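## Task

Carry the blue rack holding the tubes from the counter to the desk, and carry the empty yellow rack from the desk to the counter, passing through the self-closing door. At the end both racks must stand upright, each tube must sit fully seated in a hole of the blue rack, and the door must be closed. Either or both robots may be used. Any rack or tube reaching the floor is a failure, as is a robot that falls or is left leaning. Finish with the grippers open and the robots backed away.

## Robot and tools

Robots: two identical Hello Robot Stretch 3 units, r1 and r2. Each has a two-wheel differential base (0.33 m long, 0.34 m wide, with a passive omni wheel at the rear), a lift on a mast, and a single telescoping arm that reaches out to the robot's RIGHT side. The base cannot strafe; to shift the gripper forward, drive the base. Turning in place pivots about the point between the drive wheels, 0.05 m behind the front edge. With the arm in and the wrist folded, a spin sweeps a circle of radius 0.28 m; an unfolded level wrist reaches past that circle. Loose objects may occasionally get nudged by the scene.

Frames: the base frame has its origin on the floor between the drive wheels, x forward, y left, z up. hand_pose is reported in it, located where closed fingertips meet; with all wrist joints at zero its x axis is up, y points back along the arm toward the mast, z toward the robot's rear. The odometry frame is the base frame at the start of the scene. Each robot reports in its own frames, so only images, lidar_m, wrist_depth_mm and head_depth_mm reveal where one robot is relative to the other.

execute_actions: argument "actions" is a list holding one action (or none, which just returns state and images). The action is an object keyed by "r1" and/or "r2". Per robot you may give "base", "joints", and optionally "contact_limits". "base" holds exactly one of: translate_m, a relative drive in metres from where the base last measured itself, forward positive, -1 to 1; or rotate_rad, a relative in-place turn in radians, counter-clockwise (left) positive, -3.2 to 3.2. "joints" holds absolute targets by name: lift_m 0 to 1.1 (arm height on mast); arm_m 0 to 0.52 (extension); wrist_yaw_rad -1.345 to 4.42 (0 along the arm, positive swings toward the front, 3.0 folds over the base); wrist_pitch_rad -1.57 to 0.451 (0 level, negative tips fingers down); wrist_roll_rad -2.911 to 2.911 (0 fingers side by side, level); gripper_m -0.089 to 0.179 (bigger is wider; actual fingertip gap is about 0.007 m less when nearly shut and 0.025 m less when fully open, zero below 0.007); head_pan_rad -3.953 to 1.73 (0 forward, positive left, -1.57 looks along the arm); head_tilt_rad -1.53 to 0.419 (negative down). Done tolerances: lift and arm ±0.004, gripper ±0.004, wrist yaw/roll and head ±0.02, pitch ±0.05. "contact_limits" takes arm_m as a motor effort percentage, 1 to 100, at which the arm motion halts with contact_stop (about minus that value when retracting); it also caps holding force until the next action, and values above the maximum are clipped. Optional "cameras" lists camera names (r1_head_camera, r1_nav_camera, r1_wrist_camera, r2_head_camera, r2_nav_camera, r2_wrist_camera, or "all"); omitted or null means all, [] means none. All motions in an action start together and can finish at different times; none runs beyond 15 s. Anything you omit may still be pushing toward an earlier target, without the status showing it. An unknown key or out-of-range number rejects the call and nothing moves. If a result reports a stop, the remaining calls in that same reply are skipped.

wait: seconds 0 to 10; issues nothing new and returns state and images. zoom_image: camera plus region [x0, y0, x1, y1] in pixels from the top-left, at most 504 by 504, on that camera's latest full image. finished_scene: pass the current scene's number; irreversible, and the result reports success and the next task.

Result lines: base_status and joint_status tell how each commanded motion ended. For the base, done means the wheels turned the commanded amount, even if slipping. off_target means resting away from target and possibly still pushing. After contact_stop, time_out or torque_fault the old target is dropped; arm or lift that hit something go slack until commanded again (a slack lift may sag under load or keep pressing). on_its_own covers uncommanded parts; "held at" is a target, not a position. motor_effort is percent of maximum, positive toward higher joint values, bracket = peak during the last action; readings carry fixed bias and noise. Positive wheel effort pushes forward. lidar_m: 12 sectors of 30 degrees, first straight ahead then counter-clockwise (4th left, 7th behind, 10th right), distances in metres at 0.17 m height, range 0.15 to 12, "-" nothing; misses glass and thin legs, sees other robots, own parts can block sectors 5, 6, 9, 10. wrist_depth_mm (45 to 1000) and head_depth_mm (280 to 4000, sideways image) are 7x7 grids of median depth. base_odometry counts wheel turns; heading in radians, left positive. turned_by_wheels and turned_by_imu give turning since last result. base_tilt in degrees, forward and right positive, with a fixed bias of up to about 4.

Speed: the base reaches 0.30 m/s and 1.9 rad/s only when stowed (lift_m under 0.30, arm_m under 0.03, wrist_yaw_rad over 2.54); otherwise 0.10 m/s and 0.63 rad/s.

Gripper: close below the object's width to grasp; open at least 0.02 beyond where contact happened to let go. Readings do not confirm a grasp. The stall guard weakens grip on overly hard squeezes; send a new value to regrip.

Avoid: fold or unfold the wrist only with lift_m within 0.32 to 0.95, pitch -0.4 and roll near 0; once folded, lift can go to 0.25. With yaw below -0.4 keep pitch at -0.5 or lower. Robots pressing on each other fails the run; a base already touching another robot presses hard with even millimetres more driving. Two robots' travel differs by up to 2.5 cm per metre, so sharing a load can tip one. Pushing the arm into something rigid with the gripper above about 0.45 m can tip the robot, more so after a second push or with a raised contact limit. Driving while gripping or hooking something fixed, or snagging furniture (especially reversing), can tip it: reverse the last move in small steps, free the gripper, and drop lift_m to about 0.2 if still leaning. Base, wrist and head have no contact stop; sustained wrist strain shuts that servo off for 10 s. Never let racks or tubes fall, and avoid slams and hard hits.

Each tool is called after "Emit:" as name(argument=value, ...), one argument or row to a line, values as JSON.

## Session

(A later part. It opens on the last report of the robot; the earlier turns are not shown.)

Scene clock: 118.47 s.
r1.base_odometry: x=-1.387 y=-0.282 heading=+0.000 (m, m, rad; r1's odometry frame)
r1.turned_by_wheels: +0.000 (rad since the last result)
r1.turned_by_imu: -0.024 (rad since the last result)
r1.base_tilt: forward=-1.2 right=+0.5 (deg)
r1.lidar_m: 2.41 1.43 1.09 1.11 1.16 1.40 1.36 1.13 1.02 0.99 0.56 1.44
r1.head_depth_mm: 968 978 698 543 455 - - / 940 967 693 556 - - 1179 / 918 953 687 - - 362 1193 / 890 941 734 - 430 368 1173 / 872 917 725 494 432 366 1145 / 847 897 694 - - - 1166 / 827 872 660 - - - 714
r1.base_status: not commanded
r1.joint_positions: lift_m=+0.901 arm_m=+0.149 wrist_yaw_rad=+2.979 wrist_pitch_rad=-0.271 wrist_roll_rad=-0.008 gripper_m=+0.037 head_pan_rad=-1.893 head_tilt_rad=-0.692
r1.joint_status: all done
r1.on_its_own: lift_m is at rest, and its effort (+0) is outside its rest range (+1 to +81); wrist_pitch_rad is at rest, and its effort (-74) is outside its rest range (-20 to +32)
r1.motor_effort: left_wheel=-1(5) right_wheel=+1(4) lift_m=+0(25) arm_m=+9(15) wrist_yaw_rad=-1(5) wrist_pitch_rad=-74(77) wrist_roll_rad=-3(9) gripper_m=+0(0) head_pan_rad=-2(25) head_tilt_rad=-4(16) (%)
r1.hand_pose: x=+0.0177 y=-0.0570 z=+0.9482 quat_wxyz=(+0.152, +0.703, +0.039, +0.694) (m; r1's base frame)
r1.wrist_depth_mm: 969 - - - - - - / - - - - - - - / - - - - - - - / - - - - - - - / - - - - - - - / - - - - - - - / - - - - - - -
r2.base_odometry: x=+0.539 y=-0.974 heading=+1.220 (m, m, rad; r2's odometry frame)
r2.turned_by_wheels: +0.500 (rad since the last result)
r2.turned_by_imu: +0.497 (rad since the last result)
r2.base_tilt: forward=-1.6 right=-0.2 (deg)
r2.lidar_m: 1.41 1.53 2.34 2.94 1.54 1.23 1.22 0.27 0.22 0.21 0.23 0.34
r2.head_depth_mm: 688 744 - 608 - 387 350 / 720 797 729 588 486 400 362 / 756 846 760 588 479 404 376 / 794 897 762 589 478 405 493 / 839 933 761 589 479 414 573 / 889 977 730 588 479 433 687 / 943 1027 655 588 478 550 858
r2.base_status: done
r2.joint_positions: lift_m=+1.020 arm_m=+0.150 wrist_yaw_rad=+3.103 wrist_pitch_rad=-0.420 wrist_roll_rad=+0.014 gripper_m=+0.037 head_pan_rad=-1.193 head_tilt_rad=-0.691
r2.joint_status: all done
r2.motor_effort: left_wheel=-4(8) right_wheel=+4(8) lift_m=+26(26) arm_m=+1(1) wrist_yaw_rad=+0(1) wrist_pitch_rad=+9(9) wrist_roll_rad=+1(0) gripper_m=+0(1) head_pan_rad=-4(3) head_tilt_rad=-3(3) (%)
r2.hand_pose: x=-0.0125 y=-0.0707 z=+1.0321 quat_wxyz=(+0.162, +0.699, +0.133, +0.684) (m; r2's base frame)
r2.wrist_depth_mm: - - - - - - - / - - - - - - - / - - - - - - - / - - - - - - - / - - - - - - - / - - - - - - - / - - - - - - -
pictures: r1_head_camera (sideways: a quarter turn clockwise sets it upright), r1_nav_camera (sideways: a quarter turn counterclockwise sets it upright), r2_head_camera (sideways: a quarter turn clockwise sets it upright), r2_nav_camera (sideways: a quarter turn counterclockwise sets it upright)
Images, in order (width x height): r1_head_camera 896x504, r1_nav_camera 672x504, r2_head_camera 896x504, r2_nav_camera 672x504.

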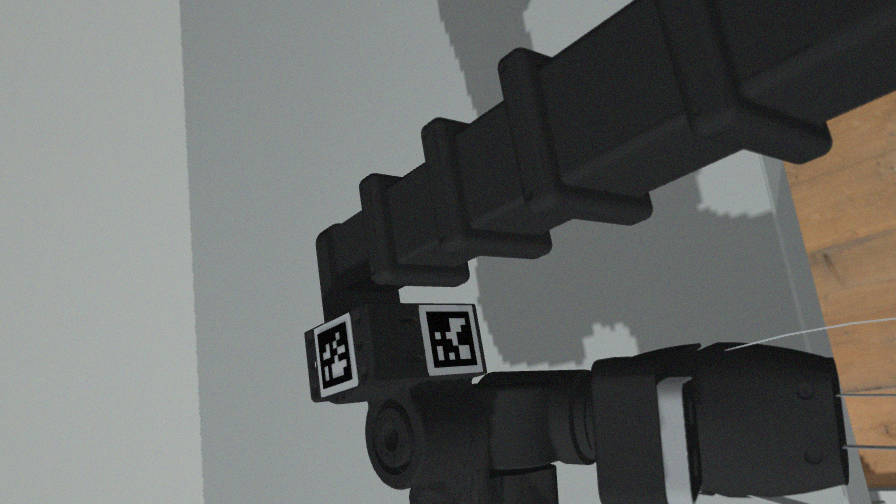

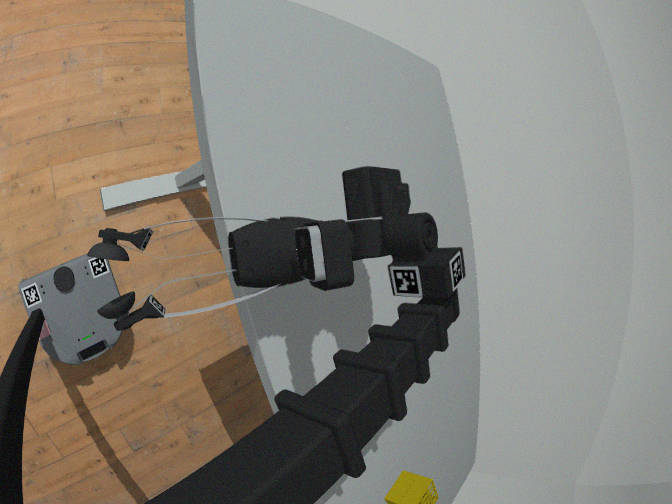

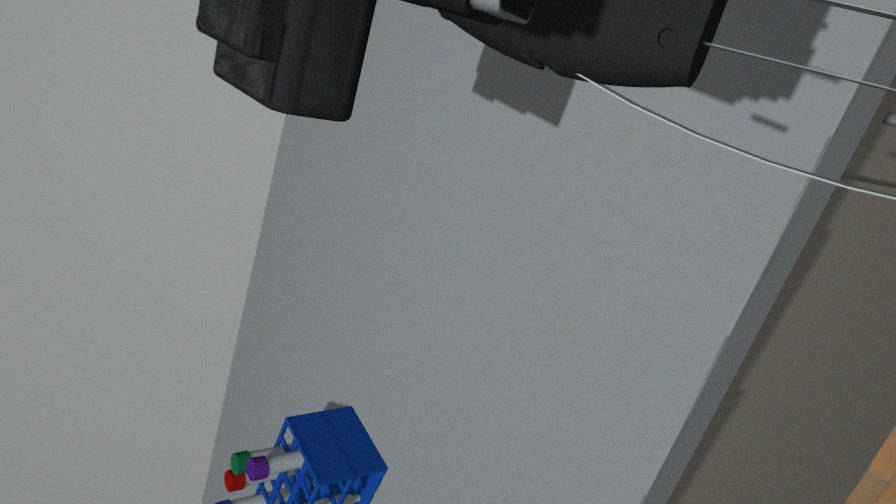

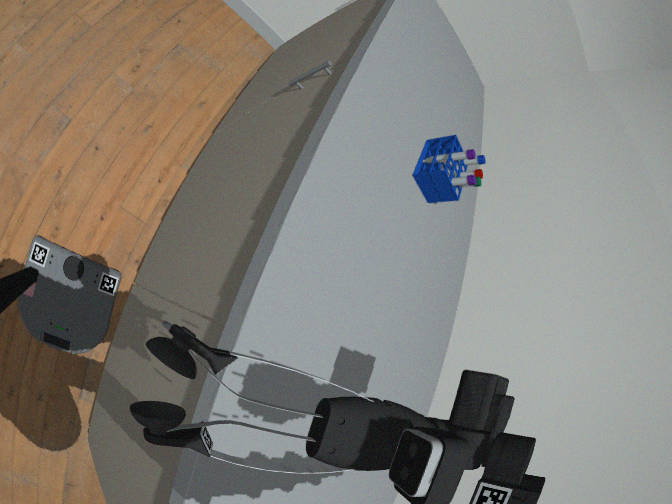

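Emit:
execute_actions(
  actions=[
    {"r1":{"joints":{"lift_m":1.06,"wrist_pitch_rad":-0.4}},"r2":{"joints":{"wrist_yaw_rad":1.57,"wrist_pitch_rad":-0.23,"gripper_m":0.175}}},
  ],
  cameras=[],
)

Emit:
execute_actions(
  actions=[
    {"r1":{"joints":{"wrist_yaw_rad":0.0,"arm_m":0.1,"gripper_m":0.175}},"r2":{"joints":{"arm_m":0.5}}},
  ],
  cameras=["r1_nav_camera","r1_wrist_camera","r2_head_camera","r2_wrist_camera"],
)

Scene clock: 129.73 s.
r1.base_odometry: x=-1.387 y=-0.282 heading=+0.000 (m, m, rad; r1's odometry frame)
r1.turned_by_wheels: +0.000 (rad since the last result)
r1.turned_by_imu: -0.002 (rad since the last result)
r1.base_tilt: forward=-1.1 right=+0.6 (deg)
r1.lidar_m: 2.41 1.43 1.10 1.12 1.17 1.40 1.36 1.13 1.02 0.99 0.56 1.44
r1.head_depth_mm: - - 693 542 441 382 1232 / - 862 687 537 439 372 1226 / - 900 683 530 436 369 1193 / 908 931 675 527 433 367 1174 / 892 920 668 523 430 365 1145 / 878 900 689 - 407 363 334 / - - - - 399 361 326
r1.base_status: not commanded
r1.joint_positions: lift_m=+1.060 arm_m=+0.150 wrist_yaw_rad=+2.979 wrist_pitch_rad=-0.267 wrist_roll_rad=-0.011 gripper_m=+0.037 head_pan_rad=-1.893 head_tilt_rad=-0.693
r1.joint_status: wrist_pitch_rad off_target (ended at -0.267, target -0.400); the others done
r1.on_its_own: wrist_pitch_rad is held at -0.254, not at your -0.400, by its stall guard, which is not easing now
r1.motor_effort: left_wheel=+0(0) right_wheel=+0(1) lift_m=+26(29) arm_m=+1(1) wrist_yaw_rad=-1(1) wrist_pitch_rad=+7(7) wrist_roll_rad=-1(1) gripper_m=+0(1) head_pan_rad=-2(3) head_tilt_rad=-3(3) (%)
r1.hand_pose: x=+0.0176 y=-0.0572 z=+1.1077 quat_wxyz=(+0.151, +0.702, +0.038, +0.695) (m; r1's base frame)
r1.wrist_depth_mm: - - - - - - - / - - - - - - - / - - - - - - - / - - - - - - - / - - - - - - - / - - - - - - - / - - - - - - -
r2.base_odometry: x=+0.539 y=-0.974 heading=+1.220 (m, m, rad; r2's odometry frame)
r2.turned_by_wheels: +0.000 (rad since the last result)
r2.turned_by_imu: -0.002 (rad since the last result)
r2.base_tilt: forward=-1.7 right=-0.2 (deg)
r2.lidar_m: 1.41 1.54 2.34 2.94 1.53 1.23 1.22 0.27 0.22 0.21 0.23 0.34
r2.head_depth_mm: 688 759 804 551 479 404 349 / 720 781 - - 479 405 360 / 756 822 - 552 479 405 376 / 796 892 811 552 479 404 492 / 839 934 730 597 480 413 574 / 887 983 730 607 479 433 688 / 944 1026 656 619 479 551 861
r2.base_status: not commanded
r2.joint_positions: lift_m=+1.020 arm_m=+0.150 wrist_yaw_rad=+1.573 wrist_pitch_rad=-0.253 wrist_roll_rad=+0.014 gripper_m=+0.175 head_pan_rad=-1.193 head_tilt_rad=-0.691
r2.joint_status: all done
r2.motor_effort: left_wheel=-3(3) right_wheel=+4(4) lift_m=+26(26) arm_m=+2(1) wrist_yaw_rad=-4(2) wrist_pitch_rad=+10(8) wrist_roll_rad=+1(0) gripper_m=+0(82) head_pan_rad=-4(3) head_tilt_rad=-3(4) (%)
r2.hand_pose: x=+0.2207 y=-0.2942 z=+1.0711 quat_wxyz=(+0.556, +0.563, -0.436, +0.430) (m; r2's base frame)
r2.wrist_depth_mm: - - - - - - 746 / - - - - - - 739 / - - - - 915 964 722 / - - - 595 602 412 633 / - - - 444 447 376 469 / - - - 360 364 369 376 / - - - 296 302 304 311
pictures: none
No camera images: the call's "cameras" was empty. Leave "cameras" out to get every camera's image.

Scene clock: 133.53 s.
r1.base_odometry: x=-1.387 y=-0.282 heading=+0.000 (m, m, rad; r1's odometry frame)
r1.turned_by_wheels: +0.000 (rad since the last result)
r1.turned_by_imu: +0.000 (rad since the last result)
r1.base_tilt: forward=-1.3 right=+0.5 (deg)
r1.lidar_m: 2.41 1.43 1.09 1.11 1.16 1.40 1.36 1.13 1.02 0.99 0.56 1.44
r1.head_depth_mm: - - 692 540 442 381 1229 / - - 689 536 439 373 1226 / - 980 629 531 435 369 1196 / - - 603 528 434 368 1173 / - - - 524 431 366 1145 / - - - 504 427 364 333 / - - - 500 424 360 325
r1.base_status: not commanded
r1.joint_positions: lift_m=+1.060 arm_m=+0.100 wrist_yaw_rad=+0.003 wrist_pitch_rad=-0.267 wrist_roll_rad=-0.011 gripper_m=+0.175 head_pan_rad=-1.893 head_tilt_rad=-0.693
r1.joint_status: all done
r1.on_its_own: wrist_pitch_rad is held at -0.254, not at your -0.400, by its stall guard, which is not easing now
r1.motor_effort: left_wheel=+0(0) right_wheel=+0(0) lift_m=+26(26) arm_m=-4(5) wrist_yaw_rad=-3(1) wrist_pitch_rad=+7(7) wrist_roll_rad=-1(1) gripper_m=+0(85) head_pan_rad=-3(2) head_tilt_rad=-3(4) (%)
r1.hand_pose: x=-0.0209 y=-0.4860 z=+1.1077 quat_wxyz=(+0.705, +0.096, -0.696, -0.093) (m; r1's base frame)
r1.wrist_depth_mm: 577 571 574 582 579 571 581 / 615 608 611 612 614 613 625 / 662 658 663 674 674 666 668 / 726 568 579 571 565 573 577 / 760 449 432 430 427 456 438 / 354 345 343 344 347 341 346 / 276 288 290 288 292 292 294
r2.base_odometry: x=+0.539 y=-0.974 heading=+1.220 (m, m, rad; r2's odometry frame)
r2.turned_by_wheels: +0.000 (rad since the last result)
r2.turned_by_imu: -0.001 (rad since the last result)
r2.base_tilt: forward=-1.6 right=-0.2 (deg)
r2.lidar_m: 1.41 1.53 2.34 2.95 1.54 1.23 1.22 0.27 0.22 0.21 0.23 0.34
r2.head_depth_mm: 674 789 762 589 479 404 349 / 720 812 760 589 478 404 359 / 755 862 759 588 478 405 375 / 795 881 761 589 479 405 492 / 838 934 762 588 479 413 573 / 888 981 729 588 479 433 688 / 941 1029 657 589 479 550 858
r2.base_status: not commanded
r2.joint_positions: lift_m=+1.020 arm_m=+0.500 wrist_yaw_rad=+1.571 wrist_pitch_rad=-0.252 wrist_roll_rad=+0.014 gripper_m=+0.175 head_pan_rad=-1.193 head_tilt_rad=-0.691
r2.joint_status: all done
r2.motor_effort: left_wheel=-3(3) right_wheel=+4(4) lift_m=+25(26) arm_m=+2(0) wrist_yaw_rad=-2(4) wrist_pitch_rad=+10(10) wrist_roll_rad=+0(1) gripper_m=+0(1) head_pan_rad=-3(3) head_tilt_rad=-3(4) (%)
r2.hand_pose: x=+0.2208 y=-0.6447 z=+1.0713 quat_wxyz=(+0.556, +0.562, -0.437, +0.429) (m; r2's base frame)
r2.wrist_depth_mm: - - - - - 461 274 / - - - - - 443 269 / - - 820 893 895 428 264 / - 553 395 588 630 410 259 / 431 409 388 448 452 437 252 / - 331 346 355 364 385 238 / 282 288 292 296 302 323 221
pictures: r1_nav_camera (sideways: a quarter turn counterclockwise sets it upright), r1_wrist_camera, r2_head_camera (sideways: a quarter turn clockwise sets it upright), r2_wrist_camera
Images, in order (width x height): r1_nav_camera 672x504, r1_wrist_camera 644x364, r2_head_camera 896x504, r2_wrist_camera 644x364.

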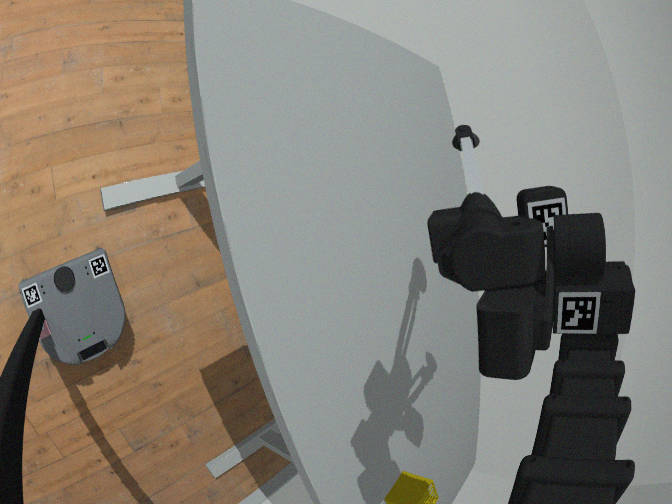

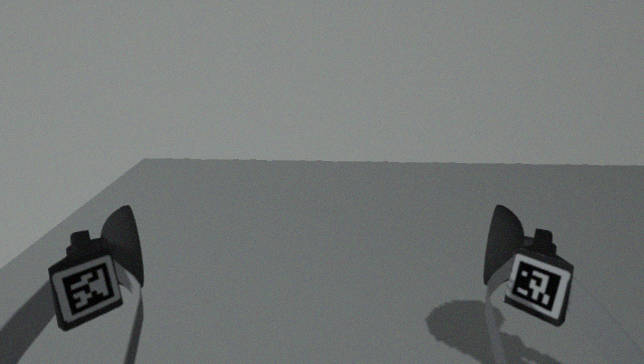

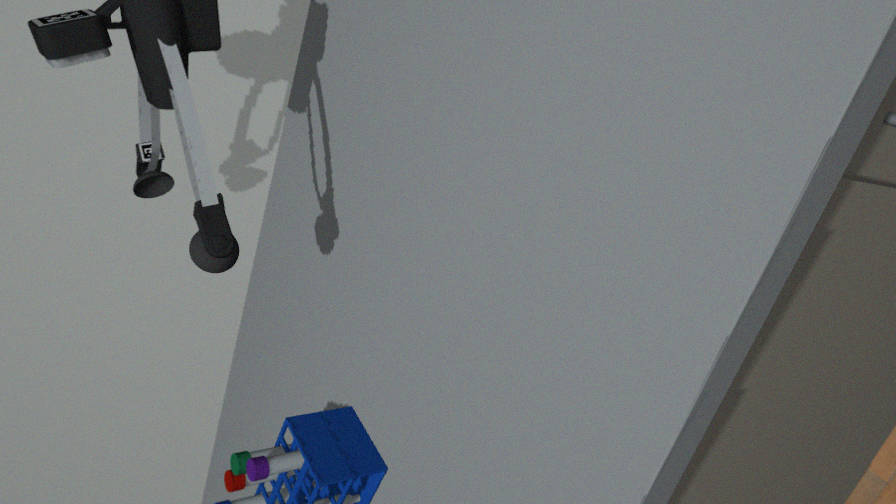

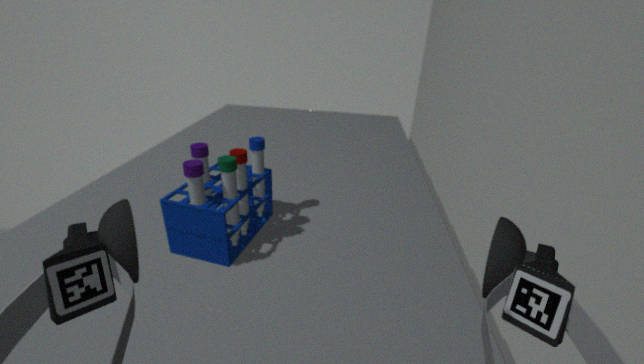

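Emit:
execute_actions(
  actions=[
    {"r2":{"joints":{"arm_m":0.38}},"r1":{"joints":{"wrist_pitch_rad":-0.5}}},
  ],
)

Scene clock: 163.47 s.
r1.base_odometry: x=-1.387 y=-0.282 heading=+0.000 (m, m, rad; r1's odometry frame)
r1.turned_by_wheels: +0.000 (rad since the last result)
r1.turned_by_imu: -0.001 (rad since the last result)
r1.base_tilt: forward=-1.1 right=+0.6 (deg)
r1.lidar_m: 2.41 1.43 1.10 1.12 1.17 1.40 1.36 1.13 1.02 0.99 0.56 1.44
r1.head_depth_mm: - - 694 539 441 381 1235 / - - 688 535 439 372 1225 / - 984 626 531 436 370 1197 / - - 603 527 434 368 1162 / - - - 522 430 365 1142 / - - - 503 428 363 334 / - - - 498 424 361 326
r1.base_status: not commanded
r1.joint_positions: lift_m=+1.060 arm_m=+0.100 wrist_yaw_rad=+0.003 wrist_pitch_rad=-0.510 wrist_roll_rad=-0.011 gripper_m=+0.175 head_pan_rad=-1.893 head_tilt_rad=-0.693
r1.joint_status: all done
r1.motor_effort: left_wheel=+0(0) right_wheel=+0(0) lift_m=+26(26) arm_m=-4(4) wrist_yaw_rad=-2(3) wrist_pitch_rad=+5(8) wrist_roll_rad=-1(1) gripper_m=+0(1) head_pan_rad=-3(4) head_tilt_rad=-4(3) (%)
r1.hand_pose: x=-0.0210 y=-0.4571 z=+1.0525 quat_wxyz=(+0.689, +0.180, -0.680, -0.177) (m; r1's base frame)
r1.wrist_depth_mm: 592 596 581 600 602 605 601 / 659 547 548 561 564 569 578 / 708 428 431 437 436 442 448 / 350 349 352 355 358 360 361 / 300 303 296 299 299 314 302 / - 253 258 257 260 256 261 / 219 225 226 227 228 228 229
r2.base_odometry: x=+0.539 y=-0.974 heading=+1.220 (m, m, rad; r2's odometry frame)
r2.turned_by_wheels: +0.000 (rad since the last result)
r2.turned_by_imu: -0.001 (rad since the last result)
r2.base_tilt: forward=-1.5 right=-0.2 (deg)
r2.lidar_m: 1.41 1.53 2.34 2.94 1.54 1.23 1.22 0.27 0.22 0.21 0.23 0.34
r2.head_depth_mm: 679 - 745 587 479 404 349 / 716 781 759 588 479 404 360 / 755 833 761 587 478 405 375 / 795 901 730 587 479 404 492 / 841 934 730 589 479 413 573 / 887 979 731 590 480 433 686 / 942 1025 657 588 479 550 859
r2.base_status: not commanded
r2.joint_positions: lift_m=+1.020 arm_m=+0.380 wrist_yaw_rad=+1.571 wrist_pitch_rad=-0.252 wrist_roll_rad=+0.014 gripper_m=+0.175 head_pan_rad=-1.193 head_tilt_rad=-0.691
r2.joint_status: all done
r2.motor_effort: left_wheel=-4(3) right_wheel=+4(4) lift_m=+26(25) arm_m=-2(4) wrist_yaw_rad=-1(1) wrist_pitch_rad=+10(10) wrist_roll_rad=+0(1) gripper_m=+0(1) head_pan_rad=-3(3) head_tilt_rad=-4(3) (%)
r2.hand_pose: x=+0.2208 y=-0.5252 z=+1.0713 quat_wxyz=(+0.556, +0.562, -0.437, +0.429) (m; r2's base frame)
r2.wrist_depth_mm: - - - - - 712 434 / - - - - - 710 426 / - - - 879 922 679 418 / - - 569 431 601 604 409 / - 432 431 374 452 506 399 / - 333 351 356 362 366 373 / 283 288 292 296 301 304 339
pictures: r1_head_camera (sideways: a quarter turn clockwise sets it upright), r1_nav_camera (sideways: a quarter turn counterclockwise sets it upright), r1_wrist_camera, r2_head_camera (sideways: a quarter turn clockwise sets it upright), r2_nav_camera (sideways: a quarter turn counterclockwise sets it upright), r2_wrist_camera
Images, in order (width x height): r1_head_camera 896x504, r1_nav_camera 672x504, r1_wrist_camera 644x364, r2_head_camera 896x504, r2_nav_camera 672x504, r2_wrist_camera 644x364.

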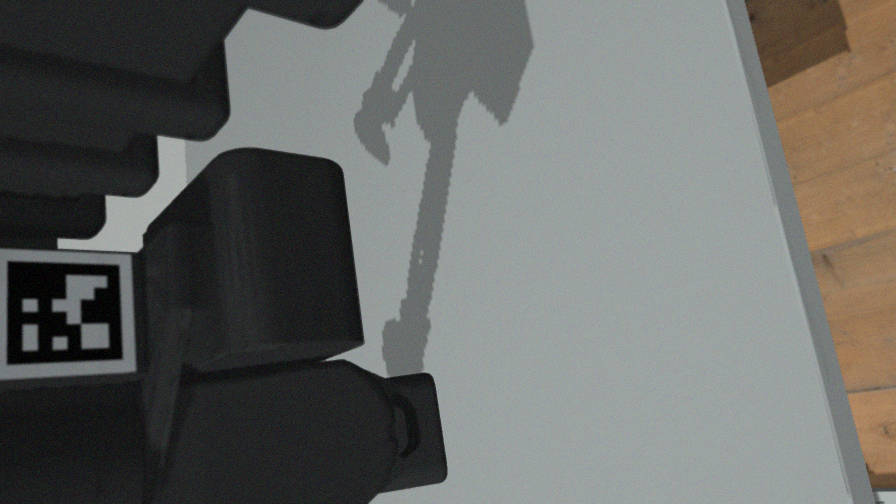

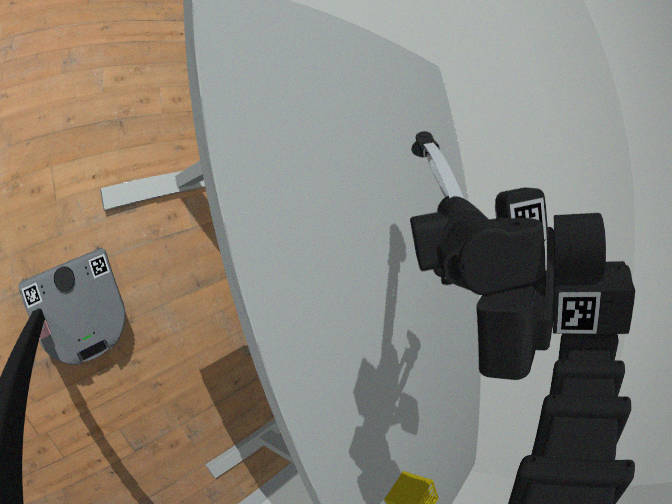

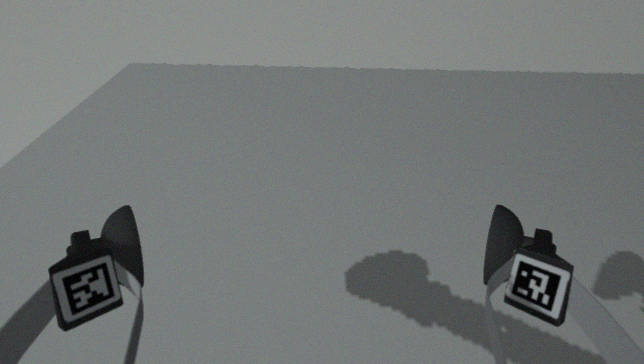

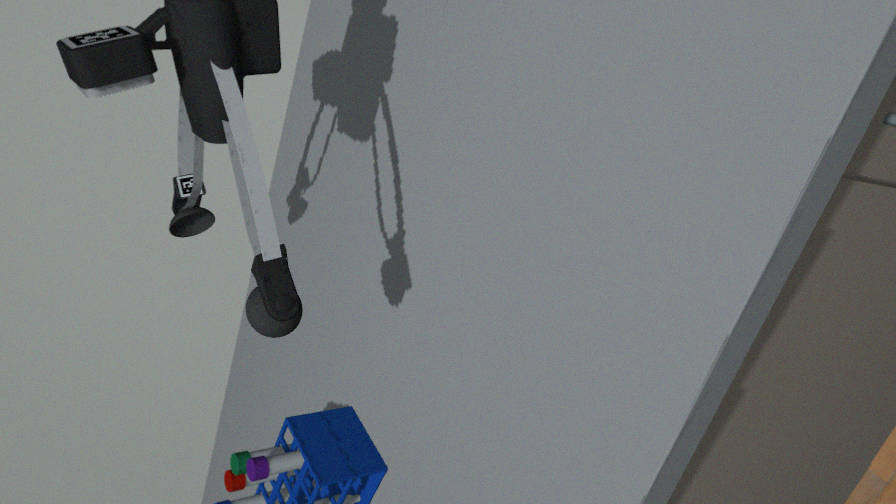

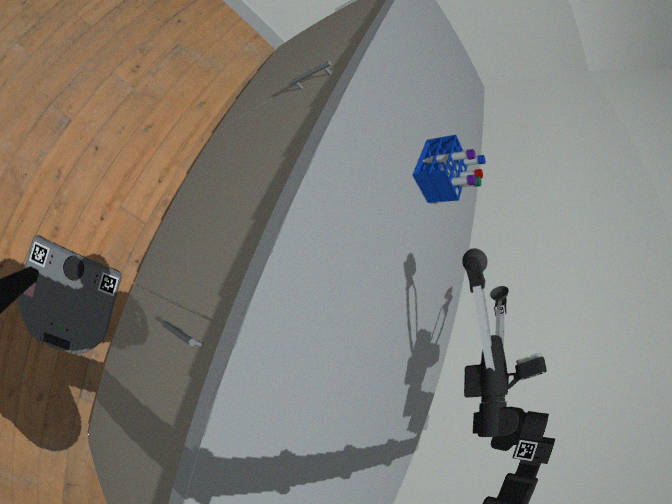

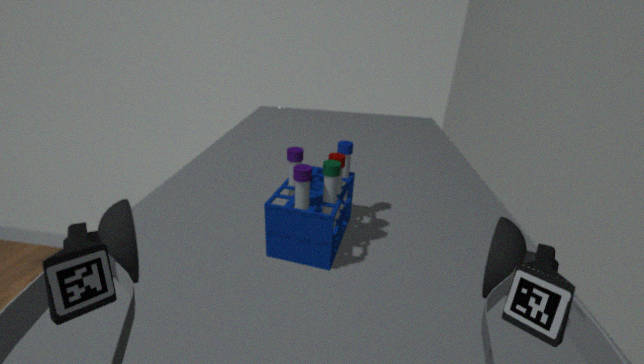

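Emit:
execute_actions(
  actions=[
    {"r2":{"joints":{"arm_m":0.34,"wrist_yaw_rad":1.43,"lift_m":0.89}},"r1":{"base":{"translate_m":-0.98},"joints":{"wrist_yaw_rad":1.57,"wrist_pitch_rad":-0.32,"arm_m":0.4}}},
  ],
  cameras=["r1_wrist_camera","r1_nav_camera","r2_wrist_camera","r2_head_camera"],
)

Scene clock: 186.23 s.
r1.base_odometry: x=-2.367 y=-0.282 heading=-0.001 (m, m, rad; r1's odometry frame)
r1.turned_by_wheels: -0.001 (rad since the last result)
r1.turned_by_imu: -0.018 (rad since the last result)
r1.base_tilt: forward=-1.1 right=+0.6 (deg)
r1.lidar_m: 3.36 1.59 1.09 1.05 0.54 0.40 0.38 0.40 0.55 0.48 1.01 1.27
r1.head_depth_mm: - - 654 676 712 702 344 / - 753 770 817 801 372 335 / - 902 965 940 435 370 327 / 895 981 1061 526 433 367 319 / 862 914 667 523 430 365 317 / 835 884 660 517 427 363 316 / - 873 653 513 424 361 315
r1.base_status: done
r1.joint_positions: lift_m=+1.060 arm_m=+0.400 wrist_yaw_rad=+1.568 wrist_pitch_rad=-0.339 wrist_roll_rad=-0.011 gripper_m=+0.175 head_pan_rad=-1.893 head_tilt_rad=-0.693
r1.joint_status: all done
r1.on_its_own: left_wheel is at rest, and its effort (-36) is outside its rest range (-18 to +18)
r1.motor_effort: left_wheel=-36(75) right_wheel=+5(32) lift_m=+25(26) arm_m=+3(5) wrist_yaw_rad=+0(1) wrist_pitch_rad=+11(14) wrist_roll_rad=-1(1) gripper_m=+0(1) head_pan_rad=-2(2) head_tilt_rad=-4(3) (%)
r1.hand_pose: x=+0.2122 y=-0.5454 z=+1.0905 quat_wxyz=(+0.580, +0.574, -0.405, +0.411) (m; r1's base frame)
r1.wrist_depth_mm: - - - - - 698 471 / - - - - - 692 474 / - 656 652 657 663 648 473 / - 362 474 474 486 481 456 / 322 346 374 373 380 400 384 / - 308 312 312 313 310 318 / 256 264 268 267 268 268 270
r2.base_odometry: x=+0.539 y=-0.974 heading=+1.220 (m, m, rad; r2's odometry frame)
r2.turned_by_wheels: +0.000 (rad since the last result)
r2.turned_by_imu: -0.003 (rad since the last result)
r2.base_tilt: forward=-1.6 right=-0.1 (deg)
r2.lidar_m: 1.41 1.53 2.34 2.95 1.54 1.23 1.22 0.27 0.22 0.21 0.23 0.34
r2.head_depth_mm: 687 759 796 560 479 404 349 / 718 800 845 569 479 404 360 / 757 844 793 569 480 404 375 / 796 898 759 569 479 404 492 / 840 932 761 568 479 414 573 / 887 983 730 588 479 433 686 / 945 1027 658 587 479 550 857
r2.base_status: not commanded
r2.joint_positions: lift_m=+0.890 arm_m=+0.340 wrist_yaw_rad=+1.433 wrist_pitch_rad=-0.252 wrist_roll_rad=+0.014 gripper_m=+0.175 head_pan_rad=-1.193 head_tilt_rad=-0.691
r2.joint_status: all done
r2.motor_effort: left_wheel=-3(3) right_wheel=+4(3) lift_m=+20(23) arm_m=-2(2) wrist_yaw_rad=-3(3) wrist_pitch_rad=+10(10) wrist_roll_rad=+0(1) gripper_m=-1(0) head_pan_rad=-3(4) head_tilt_rad=-3(3) (%)
r2.hand_pose: x=+0.2185 y=-0.5185 z=+0.9417 quat_wxyz=(+0.584, +0.530, -0.474, +0.390) (m; r2's base frame)
r2.wrist_depth_mm: - - - - - 577 383 / - - 808 385 865 562 381 / - 414 363 320 472 494 381 / 278 285 293 300 310 320 335 / 221 217 222 226 231 249 243 / - 169 178 181 184 186 192 / 144 147 148 151 153 154 158
pictures: r1_nav_camera (sideways: a quarter turn counterclockwise sets it upright), r1_wrist_camera, r2_head_camera (sideways: a quarter turn clockwise sets it upright), r2_wrist_camera
Images, in order (width x height): r1_nav_camera 672x504, r1_wrist_camera 644x364, r2_head_camera 896x504, r2_wrist_camera 644x364.

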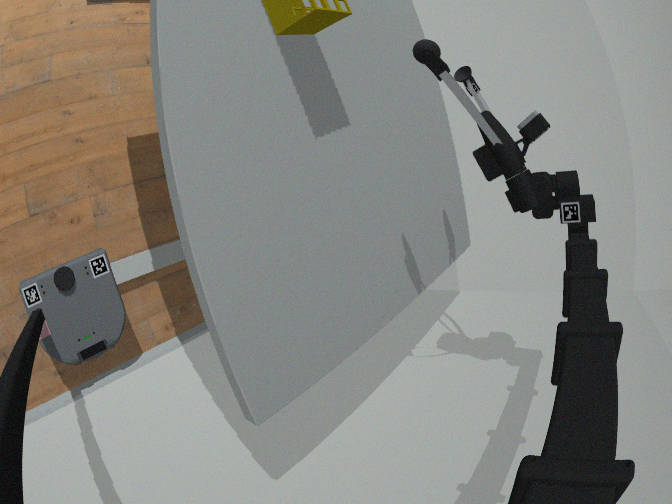

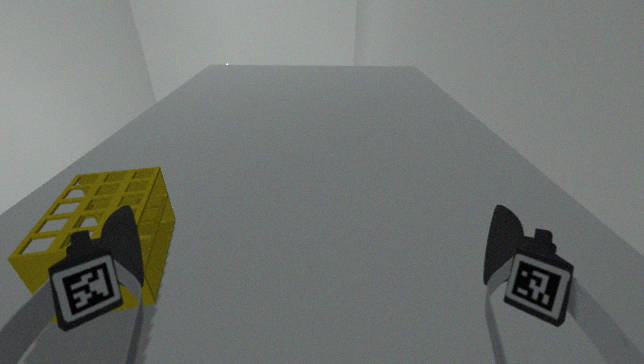

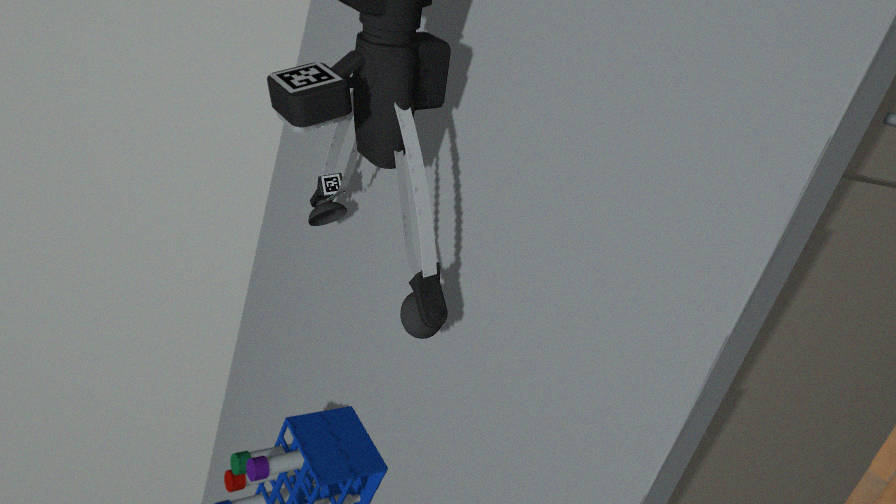

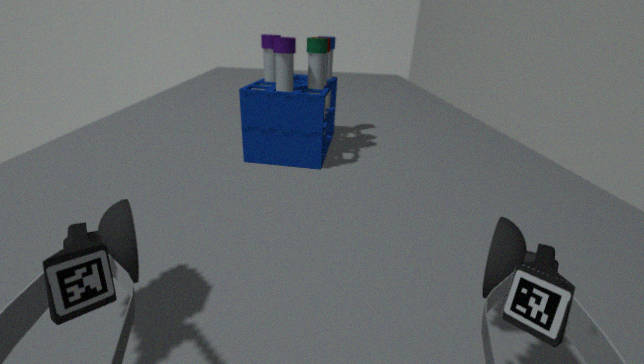

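Emit:
execute_actions(
  actions=[
    {"r2":{"base":{"translate_m":0.13}},"r1":{"joints":{"arm_m":0.18}}},
  ],
  cameras=["r1_wrist_camera","r2_wrist_camera"],
)

Emit:
execute_actions(
  actions=[
    {"r1":{"joints":{"lift_m":0.73}}},
  ],
  cameras=["r1_wrist_camera"],
)

Scene clock: 202.53 s.
r1.base_odometry: x=-2.367 y=-0.282 heading=-0.001 (m, m, rad; r1's odometry frame)
r1.turned_by_wheels: +0.000 (rad since the last result)
r1.turned_by_imu: -0.001 (rad since the last result)
r1.base_tilt: forward=-1.1 right=+0.4 (deg)
r1.lidar_m: 3.36 1.59 1.09 1.05 0.54 0.40 0.38 0.40 0.55 0.48 1.01 1.27
r1.head_depth_mm: - - 656 677 713 703 343 / - 747 774 817 803 372 335 / - 898 965 938 435 369 326 / 897 977 1058 525 433 368 319 / 871 922 665 523 430 366 318 / - - 647 518 427 363 316 / - - 630 516 424 361 315
r1.base_status: not commanded
r1.joint_positions: lift_m=+1.060 arm_m=+0.180 wrist_yaw_rad=+1.569 wrist_pitch_rad=-0.339 wrist_roll_rad=-0.011 gripper_m=+0.175 head_pan_rad=-1.893 head_tilt_rad=-0.693
r1.joint_status: all done
r1.on_its_own: left_wheel is at rest, and its effort (-36) is outside its rest range (-18 to +18)
r1.motor_effort: left_wheel=-36(36) right_wheel=+5(5) lift_m=+25(26) arm_m=-4(2) wrist_yaw_rad=+0(1) wrist_pitch_rad=+11(11) wrist_roll_rad=-1(1) gripper_m=+0(0) head_pan_rad=-4(2) head_tilt_rad=-3(3) (%)
r1.hand_pose: x=+0.2122 y=-0.3257 z=+1.0905 quat_wxyz=(+0.580, +0.575, -0.405, +0.411) (m; r1's base frame)
r1.wrist_depth_mm: - - - - - - 734 / - - - - - 932 732 / - - 771 655 665 666 674 / - - 480 368 485 485 487 / - - 378 303 368 398 381 / - 309 311 280 302 312 317 / - 264 266 269 266 270 268
r2.base_odometry: x=+0.584 y=-0.852 heading=+1.220 (m, m, rad; r2's odometry frame)
r2.turned_by_wheels: +0.000 (rad since the last result)
r2.turned_by_imu: -0.002 (rad since the last result)
r2.base_tilt: forward=-1.6 right=-0.2 (deg)
r2.lidar_m: 1.28 1.39 2.13 2.93 1.70 1.36 0.63 0.29 0.23 0.23 0.24 0.37
r2.head_depth_mm: 703 776 794 561 479 405 356 / 736 816 855 568 479 404 371 / 774 863 793 570 479 404 467 / 812 912 761 570 479 404 532 / 858 953 629 570 479 423 621 / 908 995 629 588 479 515 742 / 963 1038 761 588 479 595 930
r2.base_status: done
r2.joint_positions: lift_m=+0.890 arm_m=+0.340 wrist_yaw_rad=+1.433 wrist_pitch_rad=-0.252 wrist_roll_rad=+0.014 gripper_m=+0.175 head_pan_rad=-1.193 head_tilt_rad=-0.691
r2.joint_status: not commanded
r2.motor_effort: left_wheel=-3(5) right_wheel=+3(10) lift_m=+19(19) arm_m=-2(2) wrist_yaw_rad=-3(3) wrist_pitch_rad=+10(10) wrist_roll_rad=+1(0) gripper_m=+0(0) head_pan_rad=-3(3) head_tilt_rad=-3(4) (%)
r2.hand_pose: x=+0.2185 y=-0.5185 z=+0.9417 quat_wxyz=(+0.584, +0.530, -0.474, +0.390) (m; r2's base frame)
r2.wrist_depth_mm: - - - 952 956 597 402 / - - 783 197 922 603 400 / - 415 359 190 472 489 396 / 279 285 208 197 312 324 348 / 221 219 214 210 232 248 242 / - 169 178 182 185 186 192 / 144 146 148 151 153 155 158
pictures: r1_wrist_camera, r2_wrist_camera
Images, in order (width x height): r1_wrist_camera 644x364, r2_wrist_camera 644x364.

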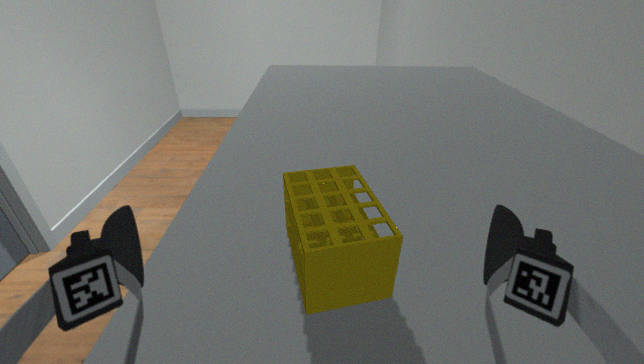

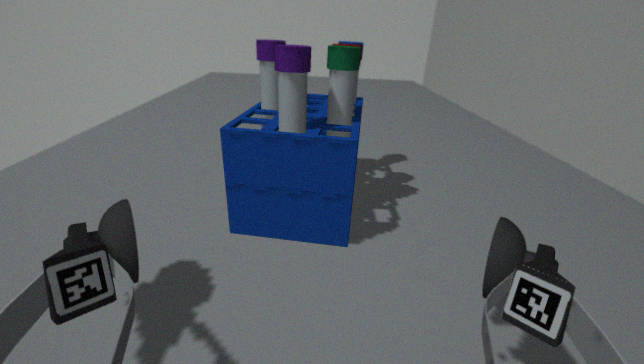

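Scene clock: 204.60 s.
r1.base_odometry: x=-2.367 y=-0.282 heading=-0.001 (m, m, rad; r1's odometry frame)
r1.turned_by_wheels: +0.000 (rad since the last result)
r1.turned_by_imu: -0.001 (rad since the last result)
r1.base_tilt: forward=-1.2 right=+0.5 (deg)
r1.lidar_m: 3.38 1.60 1.09 1.05 0.54 0.40 0.38 0.40 0.55 0.48 1.01 1.27
r1.head_depth_mm: 586 611 642 662 - - - / 689 730 767 767 - - 331 / 838 899 922 - - 369 326 / 879 978 - 511 432 368 320 / 856 916 - 509 431 366 318 / 830 892 - - 428 363 317 / 809 866 706 - 410 362 315
r1.base_status: not commanded
r1.joint_positions: lift_m=+0.919 arm_m=+0.180 wrist_yaw_rad=+1.569 wrist_pitch_rad=-0.273 wrist_roll_rad=-0.012 gripper_m=+0.175 head_pan_rad=-1.893 head_tilt_rad=-0.693
r1.joint_status: lift_m contact_stop (moved -0.141 of -0.330)
r1.on_its_own: lift_m is slack since a contact_stop, until your next command for it (your +0.730 is given up); left_wheel is at rest, and its effort (-23) is outside its rest range (-18 to +18); right_wheel is at rest, and its effort (+24) is outside its rest range (-18 to +18); wrist_pitch_rad is at rest, and its effort (-27) is outside its rest range (-20 to +32)
r1.motor_effort: left_wheel=-23(38) right_wheel=+24(24) lift_m=+20(24) arm_m=-4(4) wrist_yaw_rad=+0(0) wrist_pitch_rad=-27(40) wrist_roll_rad=-1(1) gripper_m=-2(1) head_pan_rad=-3(4) head_tilt_rad=-3(4) (%)
r1.hand_pose: x=+0.2189 y=-0.3257 z=+0.9655 quat_wxyz=(+0.567, +0.560, -0.424, +0.430) (m; r1's base frame)
r1.wrist_depth_mm: - - - - - - 721 / - - - 292 694 719 677 / - - 371 196 207 376 379 / - 252 254 213 229 256 260 / 202 193 193 194 196 206 197 / - 156 156 156 157 158 162 / 128 131 131 132 132 133 134
r2.base_odometry: x=+0.584 y=-0.852 heading=+1.220 (m, m, rad; r2's odometry frame)
r2.turned_by_wheels: +0.000 (rad since the last result)
r2.turned_by_imu: +0.000 (rad since the last result)
r2.base_tilt: forward=-1.6 right=-0.2 (deg)
r2.lidar_m: 1.28 1.39 2.13 2.93 1.70 1.36 0.63 0.29 0.23 0.23 0.24 0.37
r2.head_depth_mm: 701 778 793 560 479 404 356 / 737 817 854 571 478 404 371 / 771 864 793 571 479 404 468 / 811 915 760 569 479 404 533 / 858 952 628 570 479 423 621 / 906 993 629 587 480 514 745 / 963 1040 760 588 479 595 929
r2.base_status: not commanded
r2.joint_positions: lift_m=+0.890 arm_m=+0.340 wrist_yaw_rad=+1.433 wrist_pitch_rad=-0.252 wrist_roll_rad=+0.014 gripper_m=+0.175 head_pan_rad=-1.193 head_tilt_rad=-0.691
r2.joint_status: not commanded
r2.motor_effort: left_wheel=-3(3) right_wheel=+3(3) lift_m=+19(20) arm_m=-2(2) wrist_yaw_rad=-3(4) wrist_pitch_rad=+10(10) wrist_roll_rad=+1(1) gripper_m=+0(0) head_pan_rad=-3(3) head_tilt_rad=-4(3) (%)
r2.hand_pose: x=+0.2185 y=-0.5185 z=+0.9417 quat_wxyz=(+0.584, +0.530, -0.474, +0.390) (m; r2's base frame)
r2.wrist_depth_mm: - - - 952 955 603 403 / - - 800 197 924 589 405 / - 414 356 190 473 492 397 / 277 284 209 197 311 322 349 / 220 218 213 209 231 249 242 / - 169 178 180 184 186 193 / 144 147 149 151 153 155 159
pictures: r1_wrist_camera
Images, in order (width x height): r1_wrist_camera 644x364.

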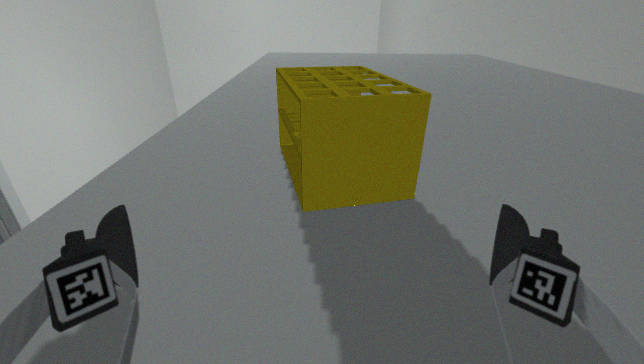

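Emit:
execute_actions(
  actions=[
    {"r2":{"base":{"translate_m":0.11}},"r1":{"base":{"translate_m":0.11},"joints":{"lift_m":0.945,"arm_m":0.2,"wrist_pitch_rad":-0.33}}},
  ],
  cameras=["r1_wrist_camera","r2_wrist_camera"],
)

Scene clock: 215.83 s.
r1.base_odometry: x=-2.257 y=-0.282 heading=-0.001 (m, m, rad; r1's odometry frame)
r1.turned_by_wheels: +0.000 (rad since the last result)
r1.turned_by_imu: -0.001 (rad since the last result)
r1.base_tilt: forward=-1.2 right=+0.5 (deg)
r1.lidar_m: 3.27 1.59 1.07 1.05 0.70 0.51 0.49 0.51 0.51 0.97 1.01 1.17
r1.head_depth_mm: 759 793 826 - - - 1069 / 887 942 969 - - - 336 / 902 1010 - - 415 370 327 / 878 954 - 511 433 368 319 / 853 920 627 523 430 366 318 / 829 891 - 489 428 363 316 / 808 876 - - 424 361 314
r1.base_status: done
r1.joint_positions: lift_m=+0.945 arm_m=+0.200 wrist_yaw_rad=+1.572 wrist_pitch_rad=-0.342 wrist_roll_rad=-0.012 gripper_m=+0.175 head_pan_rad=-1.893 head_tilt_rad=-0.693
r1.joint_status: all done
r1.motor_effort: left_wheel=-1(15) right_wheel=+0(36) lift_m=+25(23) arm_m=+3(3) wrist_yaw_rad=-2(3) wrist_pitch_rad=+6(26) wrist_roll_rad=+0(1) gripper_m=+0(2) head_pan_rad=-3(3) head_tilt_rad=-3(3) (%)
r1.hand_pose: x=+0.2120 y=-0.3445 z=+0.9750 quat_wxyz=(+0.580, +0.575, -0.404, +0.411) (m; r1's base frame)
r1.wrist_depth_mm: - - - - - - 720 / - - 546 550 554 560 566 / - 373 209 166 328 355 360 / - 256 222 164 127 262 264 / 210 211 156 100 109 207 207 / - 168 156 112 125 167 171 / 139 142 139 128 140 144 145
r2.base_odometry: x=+0.622 y=-0.749 heading=+1.220 (m, m, rad; r2's odometry frame)
r2.turned_by_wheels: +0.000 (rad since the last result)
r2.turned_by_imu: -0.002 (rad since the last result)
r2.base_tilt: forward=-1.7 right=-0.1 (deg)
r2.lidar_m: 1.17 1.28 1.94 2.92 1.83 1.47 0.66 0.31 0.24 0.24 0.26 0.38
r2.head_depth_mm: 716 792 794 560 479 404 366 / 751 833 869 570 479 404 443 / 787 876 775 570 479 405 498 / 828 920 595 570 479 414 569 / 874 964 649 570 479 433 661 / 924 1014 761 587 479 548 793 / 980 1054 762 588 479 631 990
r2.base_status: done
r2.joint_positions: lift_m=+0.890 arm_m=+0.340 wrist_yaw_rad=+1.433 wrist_pitch_rad=-0.252 wrist_roll_rad=+0.014 gripper_m=+0.175 head_pan_rad=-1.193 head_tilt_rad=-0.691
r2.joint_status: not commanded
r2.motor_effort: left_wheel=-3(4) right_wheel=+3(10) lift_m=+19(19) arm_m=-2(2) wrist_yaw_rad=-3(3) wrist_pitch_rad=+10(10) wrist_roll_rad=+0(0) gripper_m=-1(0) head_pan_rad=-3(4) head_tilt_rad=-4(4) (%)
r2.hand_pose: x=+0.2185 y=-0.5185 z=+0.9417 quat_wxyz=(+0.584, +0.530, -0.474, +0.390) (m; r2's base frame)
r2.wrist_depth_mm: 886 884 875 898 877 629 418 / 943 953 698 78 101 622 412 / - 413 388 80 103 507 418 / 279 284 151 88 117 324 331 / 221 218 96 93 119 247 244 / - 168 97 92 88 186 192 / 144 146 108 102 98 154 158
pictures: r1_wrist_camera, r2_wrist_camera
Images, in order (width x height): r1_wrist_camera 644x364, r2_wrist_camera 644x364.

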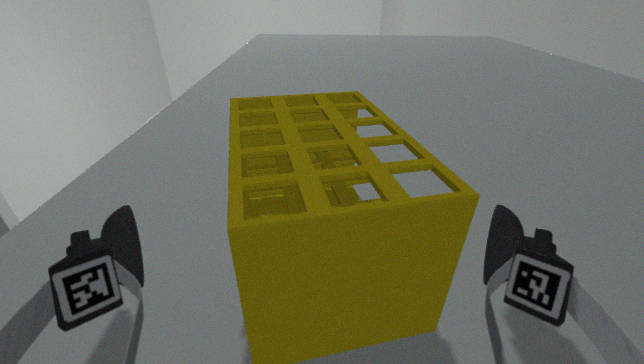

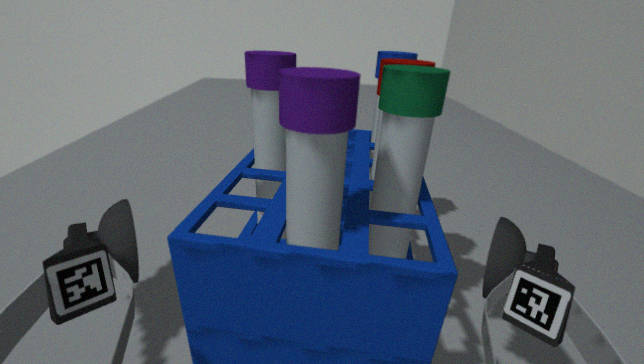

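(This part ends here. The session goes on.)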